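# Push the crate flat and aligned into the taped outline

## Task

Using one, two or all three robots, shove the crate until it rests flat on the floor within the taped lines and squared up with the outline. Tipping the crate counts as failure. When finished, release the crate and drive the robots away from it. Any robot that falls over or is left leaning also means failure.

## Robot and tools

Robots: r1, r2 and r3 are identical Hello Robot Stretch 4 units. Each has an omni-wheel base, a lift sliding on a mast, one arm that telescopes straight forward, a three-joint wrist and a two-finger gripper. A robot stands about 1.6 m tall and its base rim lies within 0.23 m of the base origin. Each carries four cameras: rN_head_camera, rN_head_left_camera, rN_head_right_camera and rN_wrist_camera (N = 1, 2, 3).

Frames: every robot reports in its own base frame, origin on the floor below the base centre, x ahead, y to the left, z up. The odometry frame is that base frame as it was when the scene began. hand_pose is a point between the open fingertips, given in the base frame; its printed value may be somewhat wrong. Because each robot uses its own frames, only images, lidar_m and wrist_depth_mm reveal where robots sit relative to one another.

execute_actions(actions, cameras): actions is a list holding one action or nothing (empty list just returns state and pictures). An action is keyed by robot name. Per robot you may give:
- base: exactly one relative move from where the base last measured itself. translate_m drives straight, forward positive, -2 to 2 m. strafe_m slides sideways, left positive, -2 to 2 m. rotate_rad turns in place, counter-clockwise (left) positive, -3.2 to 3.2 rad. These are offsets, not poses.
- joints: absolute targets by name, in the robot's joint space. lift_m 0 to 1.2 m; arm_m 0 to 0.55 m (extension); wrist_yaw_rad -1.134 to 4.276 (0 ahead, positive left, 3.14 stowed back, above 3.4 the arm may obstruct); wrist_pitch_rad -1.117 to 4.259 (0 level, 1.57 pointing down); wrist_roll_rad -1.117 to 4.259 (0 fingers level, positive turns clockwise viewed from behind); gripper_m -0.038 to 0.141 m fingertip gap (below 0 the fingers squeeze each other). A joint target past its range is clipped and reported; any other bad value or unknown key rejects the whole call and nothing moves.
- pace: "slow", "default", "fast" or "max"; base top speeds 0.1/0.3/0.4/0.6 m/s and 1/2/3/4 rad/s, reduced when the lift is raised above 0.2 m.
- contact_limits: {"arm_m": value} from 0 (gentlest) to 0.75 (firmest), 0.5 if omitted; the arm halts on contact past that force.
- end_of_arm: "enable_torque", sent alone, revives wrist or gripper motors that shut off.
All motions in one action start together. A robot or joint left out may still be driving toward an earlier target. cameras lists camera names, or "all"/null/omitted for all, [] for none. Example: {"r1": {"base": {"translate_m": 0.3}, "joints": {"lift_m": 0.4, "wrist_yaw_rad": 0}}}. Sending lift_m 0.4 with wrist_yaw_rad 0 unfolds a stowed wrist.

wait(seconds): 0 to 10 s of letting the scene run with no new command; returns state and images. zoom_image(camera, region): enlarges a region [x0, y0, x1, y1] in pixels (origin top-left, at most 504 x 504) of a camera's latest full image. finished_scene(scene): ends the scene irreversibly and reports success; the crate must already be in place and stay so.

Result lines: base_status and joint_status tell how each commanded motion ended: "done" (base wheels turned the full amount, slip included), "off_target" (resting short, maybe still pushing), "contact_stop_at_<key>" (blocked; that part goes slack), "limit_stop_at_<name>" (built-in limit; "limit_stop_at_tilt" means leaning over 6 degrees, drive parts go slack; "limit_stop_at_own_body" means self-collision), "time_out", "torque_fault" (wrist motor overloaded and went limp until enable_torque). After a stop, later motion calls in that same reply are skipped. on_its_own covers uncommanded things; "held at" there is a target, not a position. base_odometry counts wheel turns only; heading runs -3.142 to 3.142. If turned_by_wheels and turned_by_imu differ by over about 0.1 rad, the base likely hit something or slipped. base_tilt gives forward and right lean in degrees, each with a fixed bias up to about 1.5. motor_effort gives percent of maximum, peak in brackets; wheel positive means turning right. lidar_m: 12 distances in metres, 30-degree sectors, first straight ahead then counter-clockwise (4th left, 7th behind, 10th right); "-" means nothing seen or closer than 0.25 m; it sees from about 0.15 m up and sees other robots. wrist_depth_mm: 7x7 grid of median depths, 100 to 2000 mm, top-left first.

Camera calibration gives K, distortion and T_world_to_cam per camera, mapping the carrying robot's base frame into the camera frame; expect small errors, larger for the wrist camera on an extended arm.

Cautions: never let two robots press together; once bases touch, even millimetres more causes a hard press that ends the run. Identical commands can differ by about 3 cm per metre between robots. Push the crate low and gently so it slides rather than tips; avoid hard strikes and heavy pushes with a high gripper, which can also topple a robot. Avoid turning or driving with over 1 kg held and arm_m above 0.2. Loose objects may occasionally get nudged by outside forces. Finish by opening the gripper and backing away from the crate.

Each tool is called after "Call:" by a JSON object that holds its "fn" and its "kwargs".

## Session

Call:
{"fn": "execute_actions", "kwargs": {"actions": [{"r1":{"joints":{"lift_m":0.35}},"r2":{"joints":{"lift_m":0.35}},"r3":{"joints":{"lift_m":0.35}}}], "cameras": ["r1_head_left_camera","r2_head_left_camera","r3_head_left_camera"]}}

Scene clock: 1.70 s.
r1.base_odometry: x=+0.000 y=+0.000 heading=+0.000 (m, m, rad; r1's odometry frame)
r1.turned_by_wheels: +0.000 (rad since the last result)
r1.turned_by_imu: -0.001 (rad since the last result)
r1.base_tilt: forward=-0.3 right=+0.7 (deg)
r1.lidar_m: 1.74 1.43 1.38 2.76 2.63 2.72 2.90 2.74 0.68 0.63 2.07 2.19
r1.base_status: not commanded
r1.joint_positions: lift_m=+0.350 arm_m=-0.001 wrist_yaw_rad=+3.197 wrist_pitch_rad=+0.011 wrist_roll_rad=-0.002 gripper_m=+0.057
r1.joint_status: all done
r1.motor_effort: lift_m=+21(21) arm_m=-1(2) wrist_yaw_rad=+0(0) wrist_pitch_rad=-8(8) wrist_roll_rad=+0(0) gripper_m=+2(6) wheel_0=+0(0) wheel_1=+0(0) wheel_2=+0(0) (%)
r1.hand_pose: x=-0.1233 y=+0.0714 z=+0.5247 quat_wxyz=(-0.028, -0.006, -0.001, +1.000) (m; r1's base frame)
r1.wrist_depth_mm: - 139 139 - - - - / - - 138 - - - - / - 108 137 - - - - / - 123 146 - - - - / 198 - - - - - - / 215 - 199 - 215 - - / 215 1229 1336 147 1281 1366 1397
r2.base_odometry: x=+0.000 y=+0.000 heading=+0.000 (m, m, rad; r2's odometry frame)
r2.turned_by_wheels: +0.000 (rad since the last result)
r2.turned_by_imu: +0.000 (rad since the last result)
r2.base_tilt: forward=-0.3 right=+0.4 (deg)
r2.lidar_m: 1.29 1.07 1.05 1.20 1.91 4.37 1.65 0.96 1.11 1.76 1.73 2.44
r2.base_status: not commanded
r2.joint_positions: lift_m=+0.350 arm_m=+0.002 wrist_yaw_rad=+3.055 wrist_pitch_rad=+0.014 wrist_roll_rad=-0.014 gripper_m=+0.057
r2.joint_status: all done
r2.motor_effort: lift_m=+24(24) arm_m=+0(0) wrist_yaw_rad=+1(0) wrist_pitch_rad=-10(10) wrist_roll_rad=+2(0) gripper_m=-2(1) wheel_0=+0(0) wheel_1=+0(1) wheel_2=+1(1) (%)
r2.hand_pose: x=-0.1073 y=+0.1120 z=+0.5237 quat_wxyz=(+0.043, -0.007, -0.007, +0.999) (m; r2's base frame)
r2.wrist_depth_mm: - 140 - - - - - / - 133 - - - - - / 107 140 226 - - - - / 133 146 - 1863 - - - / 1060 - - - - - - / 946 1756 193 1808 190 1983 1983 / 960 1060 1336 123 1397 1255 1281
r3.base_odometry: x=+0.000 y=+0.000 heading=+0.000 (m, m, rad; r3's odometry frame)
r3.turned_by_wheels: +0.000 (rad since the last result)
r3.turned_by_imu: +0.000 (rad since the last result)
r3.base_tilt: forward=-1.0 right=+0.5 (deg)
r3.lidar_m: 2.91 0.93 0.98 1.65 2.11 2.09 2.28 2.85 2.81 3.05 2.68 2.60
r3.base_status: not commanded
r3.joint_positions: lift_m=+0.350 arm_m=-0.001 wrist_yaw_rad=+3.104 wrist_pitch_rad=+0.001 wrist_roll_rad=-0.006 gripper_m=+0.057
r3.joint_status: all done
r3.motor_effort: lift_m=+25(26) arm_m=+0(0) wrist_yaw_rad=-2(2) wrist_pitch_rad=-6(6) wrist_roll_rad=-2(2) gripper_m=-3(4) wheel_0=+0(0) wheel_1=+0(0) wheel_2=+0(0) (%)
r3.hand_pose: x=-0.1154 y=+0.0981 z=+0.5274 quat_wxyz=(+0.019, -0.001, -0.003, +1.000) (m; r3's base frame)
r3.wrist_depth_mm: - 141 - - - - 1863 / - 132 - - - 1983 1808 / - 128 194 - - 1983 1808 / 114 139 252 - - - 1863 / - - - - - 1983 1756 / 1921 - 210 - - 1863 1708 / 1336 1229 1366 1430 1118 1499 1537
pictures: r1_head_left_camera, r2_head_left_camera, r3_head_left_camera
Images, in order (width x height): r1_head_left_camera 420x672, r2_head_left_camera 420x672, r3_head_left_camera 420x672.

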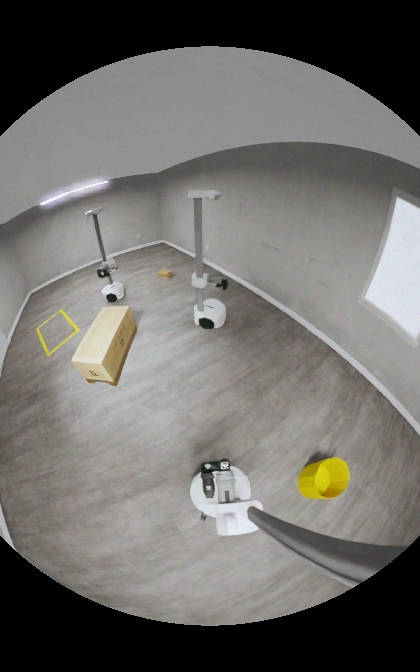

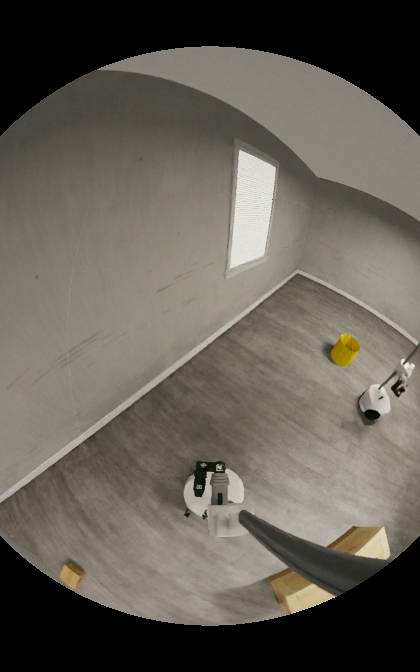

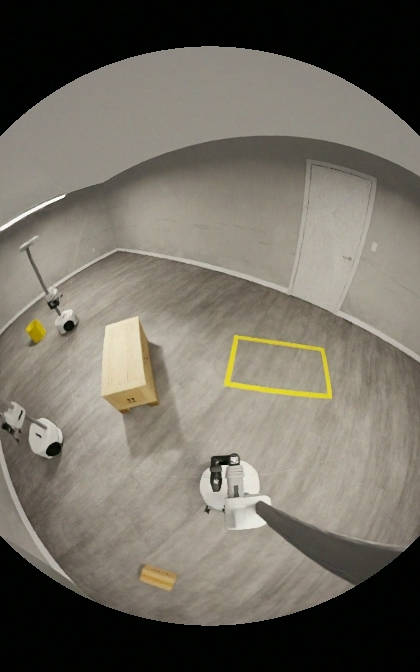

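Call:
{"fn": "execute_actions", "kwargs": {"actions": [{"r1":{"base":{"strafe_m":1.24},"pace":"fast"},"r2":{"base":{"rotate_rad":-2.05}},"r3":{"base":{"rotate_rad":0.33}}}], "cameras": []}}

Call:
{"fn": "execute_actions", "kwargs": {"actions": [{"r1":{"base":{"translate_m":0.65}},"r2":{"base":{"translate_m":0.7}},"r3":{"base":{"strafe_m":1.05},"pace":"fast"}}], "cameras": ["r1_head_left_camera","r2_head_left_camera","r3_head_left_camera"]}}

Scene clock: 13.97 s.
r1.base_odometry: x=+0.000 y=+1.240 heading=+0.000 (m, m, rad; r1's odometry frame)
r1.turned_by_wheels: +0.000 (rad since the last result)
r1.turned_by_imu: -0.001 (rad since the last result)
r1.base_tilt: forward=-0.2 right=+0.6 (deg)
r1.lidar_m: 0.94 5.37 2.34 1.67 1.57 1.64 2.21 3.40 3.48 1.86 3.14 2.11
r1.base_status: done
r1.joint_positions: lift_m=+0.350 arm_m=-0.001 wrist_yaw_rad=+3.197 wrist_pitch_rad=+0.011 wrist_roll_rad=-0.002 gripper_m=+0.057
r1.joint_status: not commanded
r1.motor_effort: lift_m=+20(21) arm_m=-1(1) wrist_yaw_rad=-1(0) wrist_pitch_rad=-8(12) wrist_roll_rad=+0(0) gripper_m=-2(1) wheel_0=+1(9) wheel_1=+0(10) wheel_2=+0(0) (%)
r1.hand_pose: x=-0.1233 y=+0.0714 z=+0.5248 quat_wxyz=(-0.028, -0.006, -0.001, +1.000) (m; r1's base frame)
r1.wrist_depth_mm: - 139 139 - - 1756 1464 / - - 138 - - 1756 1430 / - 108 137 - - 1708 1430 / - 123 146 - - 1756 1397 / 198 - - - - 1708 1430 / 215 - 199 - 215 1708 1430 / 215 1229 1336 146 1255 1366 1336
r2.base_odometry: x=+0.000 y=+0.000 heading=-2.049 (m, m, rad; r2's odometry frame)
r2.turned_by_wheels: -2.049 (rad since the last result)
r2.turned_by_imu: -2.058 (rad since the last result)
r2.base_tilt: forward=-0.2 right=+0.3 (deg)
r2.lidar_m: 1.15 2.12 2.02 2.29 1.25 1.07 1.07 1.22 2.03 1.74 1.62 0.98
r2.base_status: done
r2.joint_positions: lift_m=+0.350 arm_m=+0.002 wrist_yaw_rad=+3.055 wrist_pitch_rad=+0.014 wrist_roll_rad=-0.014 gripper_m=+0.057
r2.joint_status: not commanded
r2.motor_effort: lift_m=+22(24) arm_m=+0(0) wrist_yaw_rad=+0(2) wrist_pitch_rad=-9(9) wrist_roll_rad=+1(0) gripper_m=-4(1) wheel_0=+3(11) wheel_1=+4(6) wheel_2=+2(9) (%)
r2.hand_pose: x=-0.1073 y=+0.1120 z=+0.5238 quat_wxyz=(+0.043, -0.007, -0.007, +0.999) (m; r2's base frame)
r2.wrist_depth_mm: - 140 1255 1182 1138 1118 1042 / - 133 1205 1182 1138 1098 1078 / 107 140 226 1160 1138 1118 1060 / 133 146 1229 1182 1138 1098 1060 / 1336 1336 1255 1182 1160 1098 1042 / 1397 1308 193 1182 190 1098 1078 / 1205 1160 1229 123 1138 1078 1060
r3.base_odometry: x=+0.000 y=+0.000 heading=+0.329 (m, m, rad; r3's odometry frame)
r3.turned_by_wheels: +0.329 (rad since the last result)
r3.turned_by_imu: +0.328 (rad since the last result)
r3.base_tilt: forward=-1.0 right=+0.5 (deg)
r3.lidar_m: 1.29 0.94 1.62 2.21 2.08 2.16 2.81 2.82 2.88 2.82 2.59 2.70
r3.base_status: done
r3.joint_positions: lift_m=+0.350 arm_m=-0.001 wrist_yaw_rad=+3.104 wrist_pitch_rad=+0.001 wrist_roll_rad=-0.006 gripper_m=+0.057
r3.joint_status: not commanded
r3.motor_effort: lift_m=+25(25) arm_m=+0(0) wrist_yaw_rad=-1(1) wrist_pitch_rad=-5(6) wrist_roll_rad=-2(1) gripper_m=-2(4) wheel_0=-3(5) wheel_1=-3(7) wheel_2=-3(8) (%)
r3.hand_pose: x=-0.1154 y=+0.0981 z=+0.5274 quat_wxyz=(+0.019, -0.001, -0.003, +1.000) (m; r3's base frame)
r3.wrist_depth_mm: - 142 - - - - 1808 / - 132 - - - - 1863 / - 128 193 - - - 1863 / 114 139 251 - - - 1808 / - - - - - - 1808 / 1921 - 210 - - - 1756 / 1336 1229 1366 1397 1336 1499 1576
pictures: none
No camera images: the call's "cameras" was empty. Leave "cameras" out to get every camera's image.

Scene clock: 17.77 s.
r1.base_odometry: x=+0.650 y=+1.240 heading=+0.000 (m, m, rad; r1's odometry frame)
r1.turned_by_wheels: +0.000 (rad since the last result)
r1.turned_by_imu: -0.003 (rad since the last result)
r1.base_tilt: forward=-0.3 right=+0.7 (deg)
r1.lidar_m: 0.29 0.34 2.78 2.02 1.92 1.99 2.69 3.95 1.98 2.96 0.91 0.31
r1.base_status: done
r1.joint_positions: lift_m=+0.350 arm_m=-0.001 wrist_yaw_rad=+3.197 wrist_pitch_rad=+0.011 wrist_roll_rad=-0.002 gripper_m=+0.057
r1.joint_status: not commanded
r1.motor_effort: lift_m=+20(20) arm_m=-1(2) wrist_yaw_rad=+0(0) wrist_pitch_rad=-7(10) wrist_roll_rad=+0(0) gripper_m=-3(4) wheel_0=+0(7) wheel_1=+1(4) wheel_2=+2(9) (%)
r1.hand_pose: x=-0.1233 y=+0.0714 z=+0.5248 quat_wxyz=(-0.028, -0.006, -0.001, +1.000) (m; r1's base frame)
r1.wrist_depth_mm: - 139 139 - - - 1756 / - - 138 - - - 1756 / - 108 138 - - - 1756 / - 123 146 - - - 1708 / 198 - - - - - 1708 / 214 - 199 - 215 1863 1708 / 215 1229 1336 146 1255 1366 1397
r2.base_odometry: x=-0.322 y=-0.621 heading=-2.049 (m, m, rad; r2's odometry frame)
r2.turned_by_wheels: +0.000 (rad since the last result)
r2.turned_by_imu: +0.000 (rad since the last result)
r2.base_tilt: forward=-0.4 right=+0.5 (deg)
r2.lidar_m: 0.58 3.43 4.28 1.84 2.11 1.74 1.76 1.05 0.99 0.55 0.46 0.46
r2.base_status: done
r2.joint_positions: lift_m=+0.350 arm_m=+0.002 wrist_yaw_rad=+3.055 wrist_pitch_rad=+0.014 wrist_roll_rad=-0.014 gripper_m=+0.057
r2.joint_status: not commanded
r2.motor_effort: lift_m=+23(23) arm_m=+0(0) wrist_yaw_rad=+0(0) wrist_pitch_rad=-6(9) wrist_roll_rad=+1(1) gripper_m=-2(2) wheel_0=+3(9) wheel_1=+4(10) wheel_2=+0(18) (%)
r2.hand_pose: x=-0.1073 y=+0.1120 z=+0.5238 quat_wxyz=(+0.043, -0.007, -0.007, +0.999) (m; r2's base frame)
r2.wrist_depth_mm: - 140 1921 1863 1808 1708 1756 / - 133 - 1921 1808 1708 1708 / 107 140 226 1921 1808 1708 1708 / 133 146 1983 1983 1863 1756 1708 / - - - 1921 1808 1756 1708 / 1756 1808 193 1863 190 1708 1708 / 1229 1160 1336 123 1336 1281 1366
r3.base_odometry: x=-0.340 y=+0.994 heading=+0.329 (m, m, rad; r3's odometry frame)
r3.turned_by_wheels: +0.000 (rad since the last result)
r3.turned_by_imu: +0.003 (rad since the last result)
r3.base_tilt: forward=-0.9 right=+0.6 (deg)
r3.lidar_m: 1.02 1.13 1.84 1.29 1.21 1.25 1.65 3.40 3.48 3.77 3.49 0.96
r3.base_status: done
r3.joint_positions: lift_m=+0.350 arm_m=-0.001 wrist_yaw_rad=+3.104 wrist_pitch_rad=+0.001 wrist_roll_rad=-0.006 gripper_m=+0.057
r3.joint_status: not commanded
r3.motor_effort: lift_m=+25(25) arm_m=+0(0) wrist_yaw_rad=+0(2) wrist_pitch_rad=-5(4) wrist_roll_rad=-1(0) gripper_m=+0(4) wheel_0=+0(11) wheel_1=-1(12) wheel_2=+0(3) (%)
r3.hand_pose: x=-0.1154 y=+0.0981 z=+0.5274 quat_wxyz=(+0.019, -0.001, -0.003, +1.000) (m; r3's base frame)
r3.wrist_depth_mm: - 142 - - 1661 1281 1098 / - 132 - - 1618 1281 1060 / - 128 193 - 1618 1281 1078 / 114 139 252 - 1576 1255 1042 / - - - - 1576 1229 1060 / 1921 - 211 1921 1397 1229 1042 / 1308 1205 1366 1464 1281 1205 1042
pictures: r1_head_left_camera, r2_head_left_camera, r3_head_left_camera
Images, in order (width x height): r1_head_left_camera 420x672, r2_head_left_camera 420x672, r3_head_left_camera 420x672.

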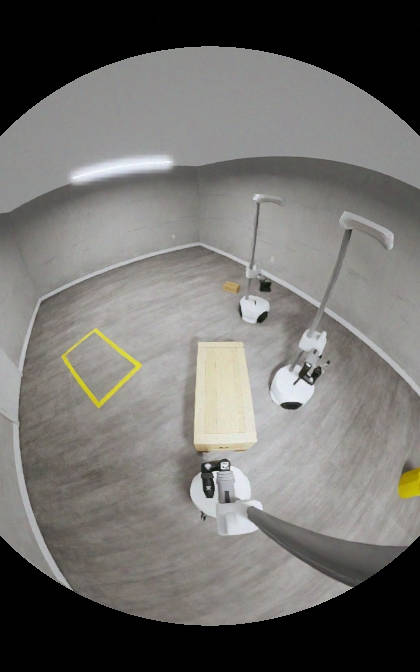

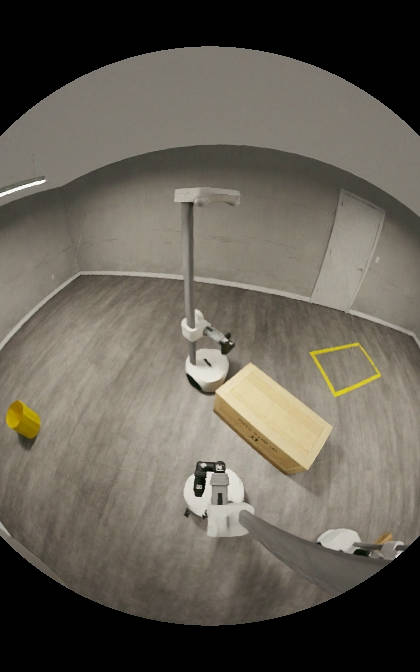

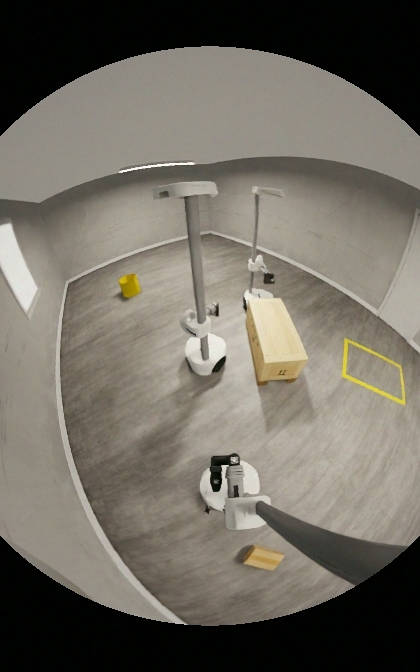

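Call:
{"fn": "execute_actions", "kwargs": {"actions": [{"r1":{"base":{"rotate_rad":-0.44}},"r2":{"base":{"rotate_rad":-1.5}},"r3":{"base":{"translate_m":0.5}}}], "cameras": []}}

Call:
{"fn": "execute_actions", "kwargs": {"actions": [{"r1":{"base":{"translate_m":0.07}},"r2":{"base":{"strafe_m":0.41}},"r3":{"base":{"translate_m":0.45}}}], "cameras": []}}

Call:
{"fn": "execute_actions", "kwargs": {"actions": [{"r3":{"base":{"rotate_rad":-2.2}}}], "cameras": ["r2_head_left_camera","r3_head_left_camera"]}}

Scene clock: 23.53 s.
r1.base_odometry: x=+0.650 y=+1.240 heading=-0.440 (m, m, rad; r1's odometry frame)
r1.turned_by_wheels: -0.440 (rad since the last result)
r1.turned_by_imu: -0.437 (rad since the last result)
r1.base_tilt: forward=-0.2 right=+0.7 (deg)
r1.lidar_m: 0.31 0.31 0.36 2.57 1.97 1.91 2.04 2.93 3.94 1.98 2.89 0.90
r1.base_status: done
r1.joint_positions: lift_m=+0.350 arm_m=-0.001 wrist_yaw_rad=+3.197 wrist_pitch_rad=+0.011 wrist_roll_rad=-0.002 gripper_m=+0.057
r1.joint_status: not commanded
r1.motor_effort: lift_m=+20(20) arm_m=-2(2) wrist_yaw_rad=+0(0) wrist_pitch_rad=-7(8) wrist_roll_rad=+0(0) gripper_m=-1(4) wheel_0=+1(6) wheel_1=+1(3) wheel_2=+0(5) (%)
r1.hand_pose: x=-0.1233 y=+0.0714 z=+0.5248 quat_wxyz=(-0.028, -0.006, -0.001, +1.000) (m; r1's base frame)
r1.wrist_depth_mm: - 139 139 - - 1756 1618 / - - 138 - - 1808 1618 / - 108 137 - - 1808 1618 / - 123 146 - - 1756 1576 / 199 - - - - 1756 1618 / 215 - 200 - 214 1756 1576 / 215 1229 1336 146 1281 1366 1397
r2.base_odometry: x=-0.322 y=-0.621 heading=+2.735 (m, m, rad; r2's odometry frame)
r2.turned_by_wheels: -1.500 (rad since the last result)
r2.turned_by_imu: -1.506 (rad since the last result)
r2.base_tilt: forward=-0.3 right=+0.3 (deg)
r2.lidar_m: 0.52 0.47 0.47 0.62 3.52 4.26 1.85 1.98 1.73 1.73 0.57 0.52
r2.base_status: done
r2.joint_positions: lift_m=+0.350 arm_m=+0.002 wrist_yaw_rad=+3.055 wrist_pitch_rad=+0.014 wrist_roll_rad=-0.014 gripper_m=+0.057
r2.joint_status: not commanded
r2.motor_effort: lift_m=+22(22) arm_m=+0(0) wrist_yaw_rad=+0(0) wrist_pitch_rad=-8(8) wrist_roll_rad=+1(1) gripper_m=-4(4) wheel_0=+3(5) wheel_1=+4(15) wheel_2=-1(7) (%)
r2.hand_pose: x=-0.1073 y=+0.1120 z=+0.5239 quat_wxyz=(+0.043, -0.007, -0.007, +0.999) (m; r2's base frame)
r2.wrist_depth_mm: - 140 - - - - - / - 133 - - - - - / 107 140 225 - - - - / 133 146 - - - - - / - - - - - - - / 1756 1756 193 1983 190 1983 1983 / 1205 1160 1336 123 1397 1255 1366
r3.base_odometry: x=+0.133 y=+1.155 heading=+0.330 (m, m, rad; r3's odometry frame)
r3.turned_by_wheels: +0.000 (rad since the last result)
r3.turned_by_imu: -0.002 (rad since the last result)
r3.base_tilt: forward=-0.9 right=+0.5 (deg)
r3.lidar_m: 0.53 0.54 2.28 1.59 1.47 1.52 1.99 3.81 3.90 3.44 0.54 0.49
r3.base_status: done
r3.joint_positions: lift_m=+0.350 arm_m=-0.001 wrist_yaw_rad=+3.104 wrist_pitch_rad=+0.001 wrist_roll_rad=-0.006 gripper_m=+0.057
r3.joint_status: not commanded
r3.motor_effort: lift_m=+25(25) arm_m=+0(0) wrist_yaw_rad=+1(1) wrist_pitch_rad=-6(5) wrist_roll_rad=-4(1) gripper_m=-3(5) wheel_0=+1(6) wheel_1=+1(7) wheel_2=+1(11) (%)
r3.hand_pose: x=-0.1154 y=+0.0981 z=+0.5275 quat_wxyz=(+0.019, -0.001, -0.003, +1.000) (m; r3's base frame)
r3.wrist_depth_mm: - 141 - - - 1576 1336 / - 132 - - 1983 1576 1366 / - 128 193 - 1983 1576 1255 / 114 139 251 - 1921 1537 1308 / - - - - 1921 1537 1281 / 1863 - 211 - 1708 1499 1255 / 1308 1229 1205 1430 1366 1430 1255
pictures: none
No camera images: the call's "cameras" was empty. Leave "cameras" out to get every camera's image.

Scene clock: 26.50 s.
r1.base_odometry: x=+0.713 y=+1.210 heading=-0.439 (m, m, rad; r1's odometry frame)
r1.turned_by_wheels: +0.000 (rad since the last result)
r1.turned_by_imu: -0.001 (rad since the last result)
r1.base_tilt: forward=-0.3 right=+0.6 (deg)
r1.lidar_m: 0.26 0.25 0.27 2.64 2.04 1.98 2.10 3.04 3.97 1.98 2.84 0.42
r1.base_status: done
r1.joint_positions: lift_m=+0.350 arm_m=-0.001 wrist_yaw_rad=+3.197 wrist_pitch_rad=+0.011 wrist_roll_rad=-0.002 gripper_m=+0.057
r1.joint_status: not commanded
r1.motor_effort: lift_m=+20(20) arm_m=-1(1) wrist_yaw_rad=+0(0) wrist_pitch_rad=-9(7) wrist_roll_rad=+0(0) gripper_m=-2(3) wheel_0=+1(5) wheel_1=+0(3) wheel_2=+0(6) (%)
r1.hand_pose: x=-0.1233 y=+0.0714 z=+0.5248 quat_wxyz=(-0.028, -0.006, -0.001, +1.000) (m; r1's base frame)
r1.wrist_depth_mm: - 139 139 - - 1863 1618 / - - 138 - - 1863 1661 / - 108 137 - - 1808 1661 / - 123 146 - - 1863 1618 / 198 - - - - 1808 1661 / 215 - 200 - 215 1808 1661 / 216 1255 1336 146 1255 1366 1366
r2.base_odometry: x=-0.484 y=-0.998 heading=+2.735 (m, m, rad; r2's odometry frame)
r2.turned_by_wheels: +0.000 (rad since the last result)
r2.turned_by_imu: +0.001 (rad since the last result)
r2.base_tilt: forward=-0.3 right=+0.4 (deg)
r2.lidar_m: 0.25 0.25 0.25 0.28 0.50 4.14 1.84 2.39 2.14 0.42 0.37 0.38
r2.base_status: done
r2.joint_positions: lift_m=+0.350 arm_m=+0.002 wrist_yaw_rad=+3.055 wrist_pitch_rad=+0.014 wrist_roll_rad=-0.014 gripper_m=+0.057
r2.joint_status: not commanded
r2.motor_effort: lift_m=+22(22) arm_m=+0(0) wrist_yaw_rad=+0(1) wrist_pitch_rad=-8(8) wrist_roll_rad=+3(1) gripper_m=-2(3) wheel_0=-1(10) wheel_1=+1(13) wheel_2=-1(1) (%)
r2.hand_pose: x=-0.1073 y=+0.1120 z=+0.5239 quat_wxyz=(+0.043, -0.007, -0.007, +0.999) (m; r2's base frame)
r2.wrist_depth_mm: - 139 - - - - - / - 133 - - - - - / 107 140 225 - - - - / 133 146 - - - - - / - - - - - - - / 1756 1808 193 1921 189 1983 - / 1229 1160 1366 122 1397 1255 1336
r3.base_odometry: x=+0.559 y=+1.301 heading=+0.330 (m, m, rad; r3's odometry frame)
r3.turned_by_wheels: +0.000 (rad since the last result)
r3.turned_by_imu: -0.002 (rad since the last result)
r3.base_tilt: forward=-0.9 right=+0.5 (deg)
r3.lidar_m: 0.36 2.16 2.60 1.83 1.73 1.76 2.37 4.19 4.32 0.30 0.33 0.37
r3.base_status: done
r3.joint_positions: lift_m=+0.350 arm_m=-0.001 wrist_yaw_rad=+3.104 wrist_pitch_rad=+0.001 wrist_roll_rad=-0.006 gripper_m=+0.057
r3.joint_status: not commanded
r3.motor_effort: lift_m=+25(25) arm_m=+0(0) wrist_yaw_rad=+1(0) wrist_pitch_rad=-5(5) wrist_roll_rad=-2(1) gripper_m=+0(1) wheel_0=+2(5) wheel_1=+0(6) wheel_2=-1(10) (%)
r3.hand_pose: x=-0.1154 y=+0.0981 z=+0.5275 quat_wxyz=(+0.019, -0.001, -0.003, +1.000) (m; r3's base frame)
r3.wrist_depth_mm: - 141 - - - 1808 1576 / - 132 - - - 1808 1537 / - 128 193 - - 1808 1499 / 114 139 252 - - 1808 1499 / - - - - - 1808 1464 / 1863 - 211 - 1921 1756 1499 / 1336 1229 1397 1430 1336 1499 1430
pictures: none
No camera images: the call's "cameras" was empty. Leave "cameras" out to get every camera's image.

Scene clock: 28.87 s.
r1.base_odometry: x=+0.713 y=+1.210 heading=-0.439 (m, m, rad; r1's odometry frame)
r1.turned_by_wheels: +0.000 (rad since the last result)
r1.turned_by_imu: -0.001 (rad since the last result)
r1.base_tilt: forward=-0.2 right=+0.6 (deg)
r1.lidar_m: 0.26 0.26 0.28 2.66 2.03 1.97 2.12 3.04 3.98 1.96 2.84 0.42
r1.base_status: not commanded
r1.joint_positions: lift_m=+0.350 arm_m=-0.001 wrist_yaw_rad=+3.197 wrist_pitch_rad=+0.011 wrist_roll_rad=-0.002 gripper_m=+0.057
r1.joint_status: not commanded
r1.motor_effort: lift_m=+20(20) arm_m=-2(1) wrist_yaw_rad=+0(0) wrist_pitch_rad=-9(8) wrist_roll_rad=+0(0) gripper_m=-6(2) wheel_0=+1(1) wheel_1=+0(1) wheel_2=+0(0) (%)
r1.hand_pose: x=-0.1233 y=+0.0714 z=+0.5248 quat_wxyz=(-0.028, -0.006, -0.001, +1.000) (m; r1's base frame)
r1.wrist_depth_mm: - 139 139 - - 1863 1661 / - - 138 - - 1808 1661 / - 108 137 - - 1863 1661 / - 123 146 - - 1863 1661 / 198 - - - - 1863 1661 / 214 - 200 - 215 1808 1661 / 215 1229 1336 146 1255 1366 1366
r2.base_odometry: x=-0.484 y=-0.998 heading=+2.735 (m, m, rad; r2's odometry frame)
r2.turned_by_wheels: +0.000 (rad since the last result)
r2.turned_by_imu: +0.000 (rad since the last result)
r2.base_tilt: forward=-0.3 right=+0.4 (deg)
r2.lidar_m: 0.25 0.25 0.25 0.27 0.55 4.15 1.83 2.39 2.14 0.45 0.34 0.39
r2.base_status: not commanded
r2.joint_positions: lift_m=+0.350 arm_m=+0.002 wrist_yaw_rad=+3.055 wrist_pitch_rad=+0.014 wrist_roll_rad=-0.014 gripper_m=+0.057
r2.joint_status: not commanded
r2.motor_effort: lift_m=+22(22) arm_m=+0(0) wrist_yaw_rad=-1(0) wrist_pitch_rad=-6(10) wrist_roll_rad=+1(1) gripper_m=-1(5) wheel_0=-1(1) wheel_1=+1(2) wheel_2=-1(1) (%)
r2.hand_pose: x=-0.1073 y=+0.1120 z=+0.5239 quat_wxyz=(+0.043, -0.007, -0.007, +0.999) (m; r2's base frame)
r2.wrist_depth_mm: - 140 - - - - - / - 133 - - - - - / 107 140 226 - - - - / 133 146 - - - - - / - - - - - - - / 1756 1863 193 1983 190 - 1983 / 1229 1160 1336 123 1397 1255 1336
r3.base_odometry: x=+0.559 y=+1.301 heading=-1.870 (m, m, rad; r3's odometry frame)
r3.turned_by_wheels: -2.200 (rad since the last result)
r3.turned_by_imu: -2.206 (rad since the last result)
r3.base_tilt: forward=-1.0 right=+0.5 (deg)
r3.lidar_m: 4.22 0.29 0.33 0.40 0.39 0.55 2.16 1.93 1.72 1.77 2.16 4.13
r3.base_status: done
r3.joint_positions: lift_m=+0.350 arm_m=-0.001 wrist_yaw_rad=+3.104 wrist_pitch_rad=+0.001 wrist_roll_rad=-0.006 gripper_m=+0.057
r3.joint_status: not commanded
r3.motor_effort: lift_m=+24(25) arm_m=+0(0) wrist_yaw_rad=-2(1) wrist_pitch_rad=-4(6) wrist_roll_rad=+0(0) gripper_m=-3(4) wheel_0=+0(9) wheel_1=+1(9) wheel_2=+1(7) (%)
r3.hand_pose: x=-0.1154 y=+0.0981 z=+0.5275 quat_wxyz=(+0.019, -0.001, -0.003, +1.000) (m; r3's base frame)
r3.wrist_depth_mm: - 142 - - - - 504 / - 132 - - - - 504 / - 128 194 - - - 462 / 114 139 252 - - - 439 / 1863 - - - - - 466 / 1808 - 210 - - - 477 / 1281 1229 1366 1464 1366 1464 466
pictures: r2_head_left_camera, r3_head_left_camera
Images, in order (width x height): r2_head_left_camera 420x672, r3_head_left_camera 420x672.

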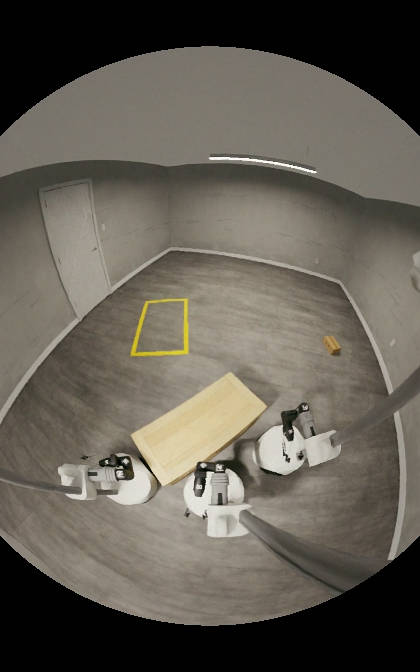

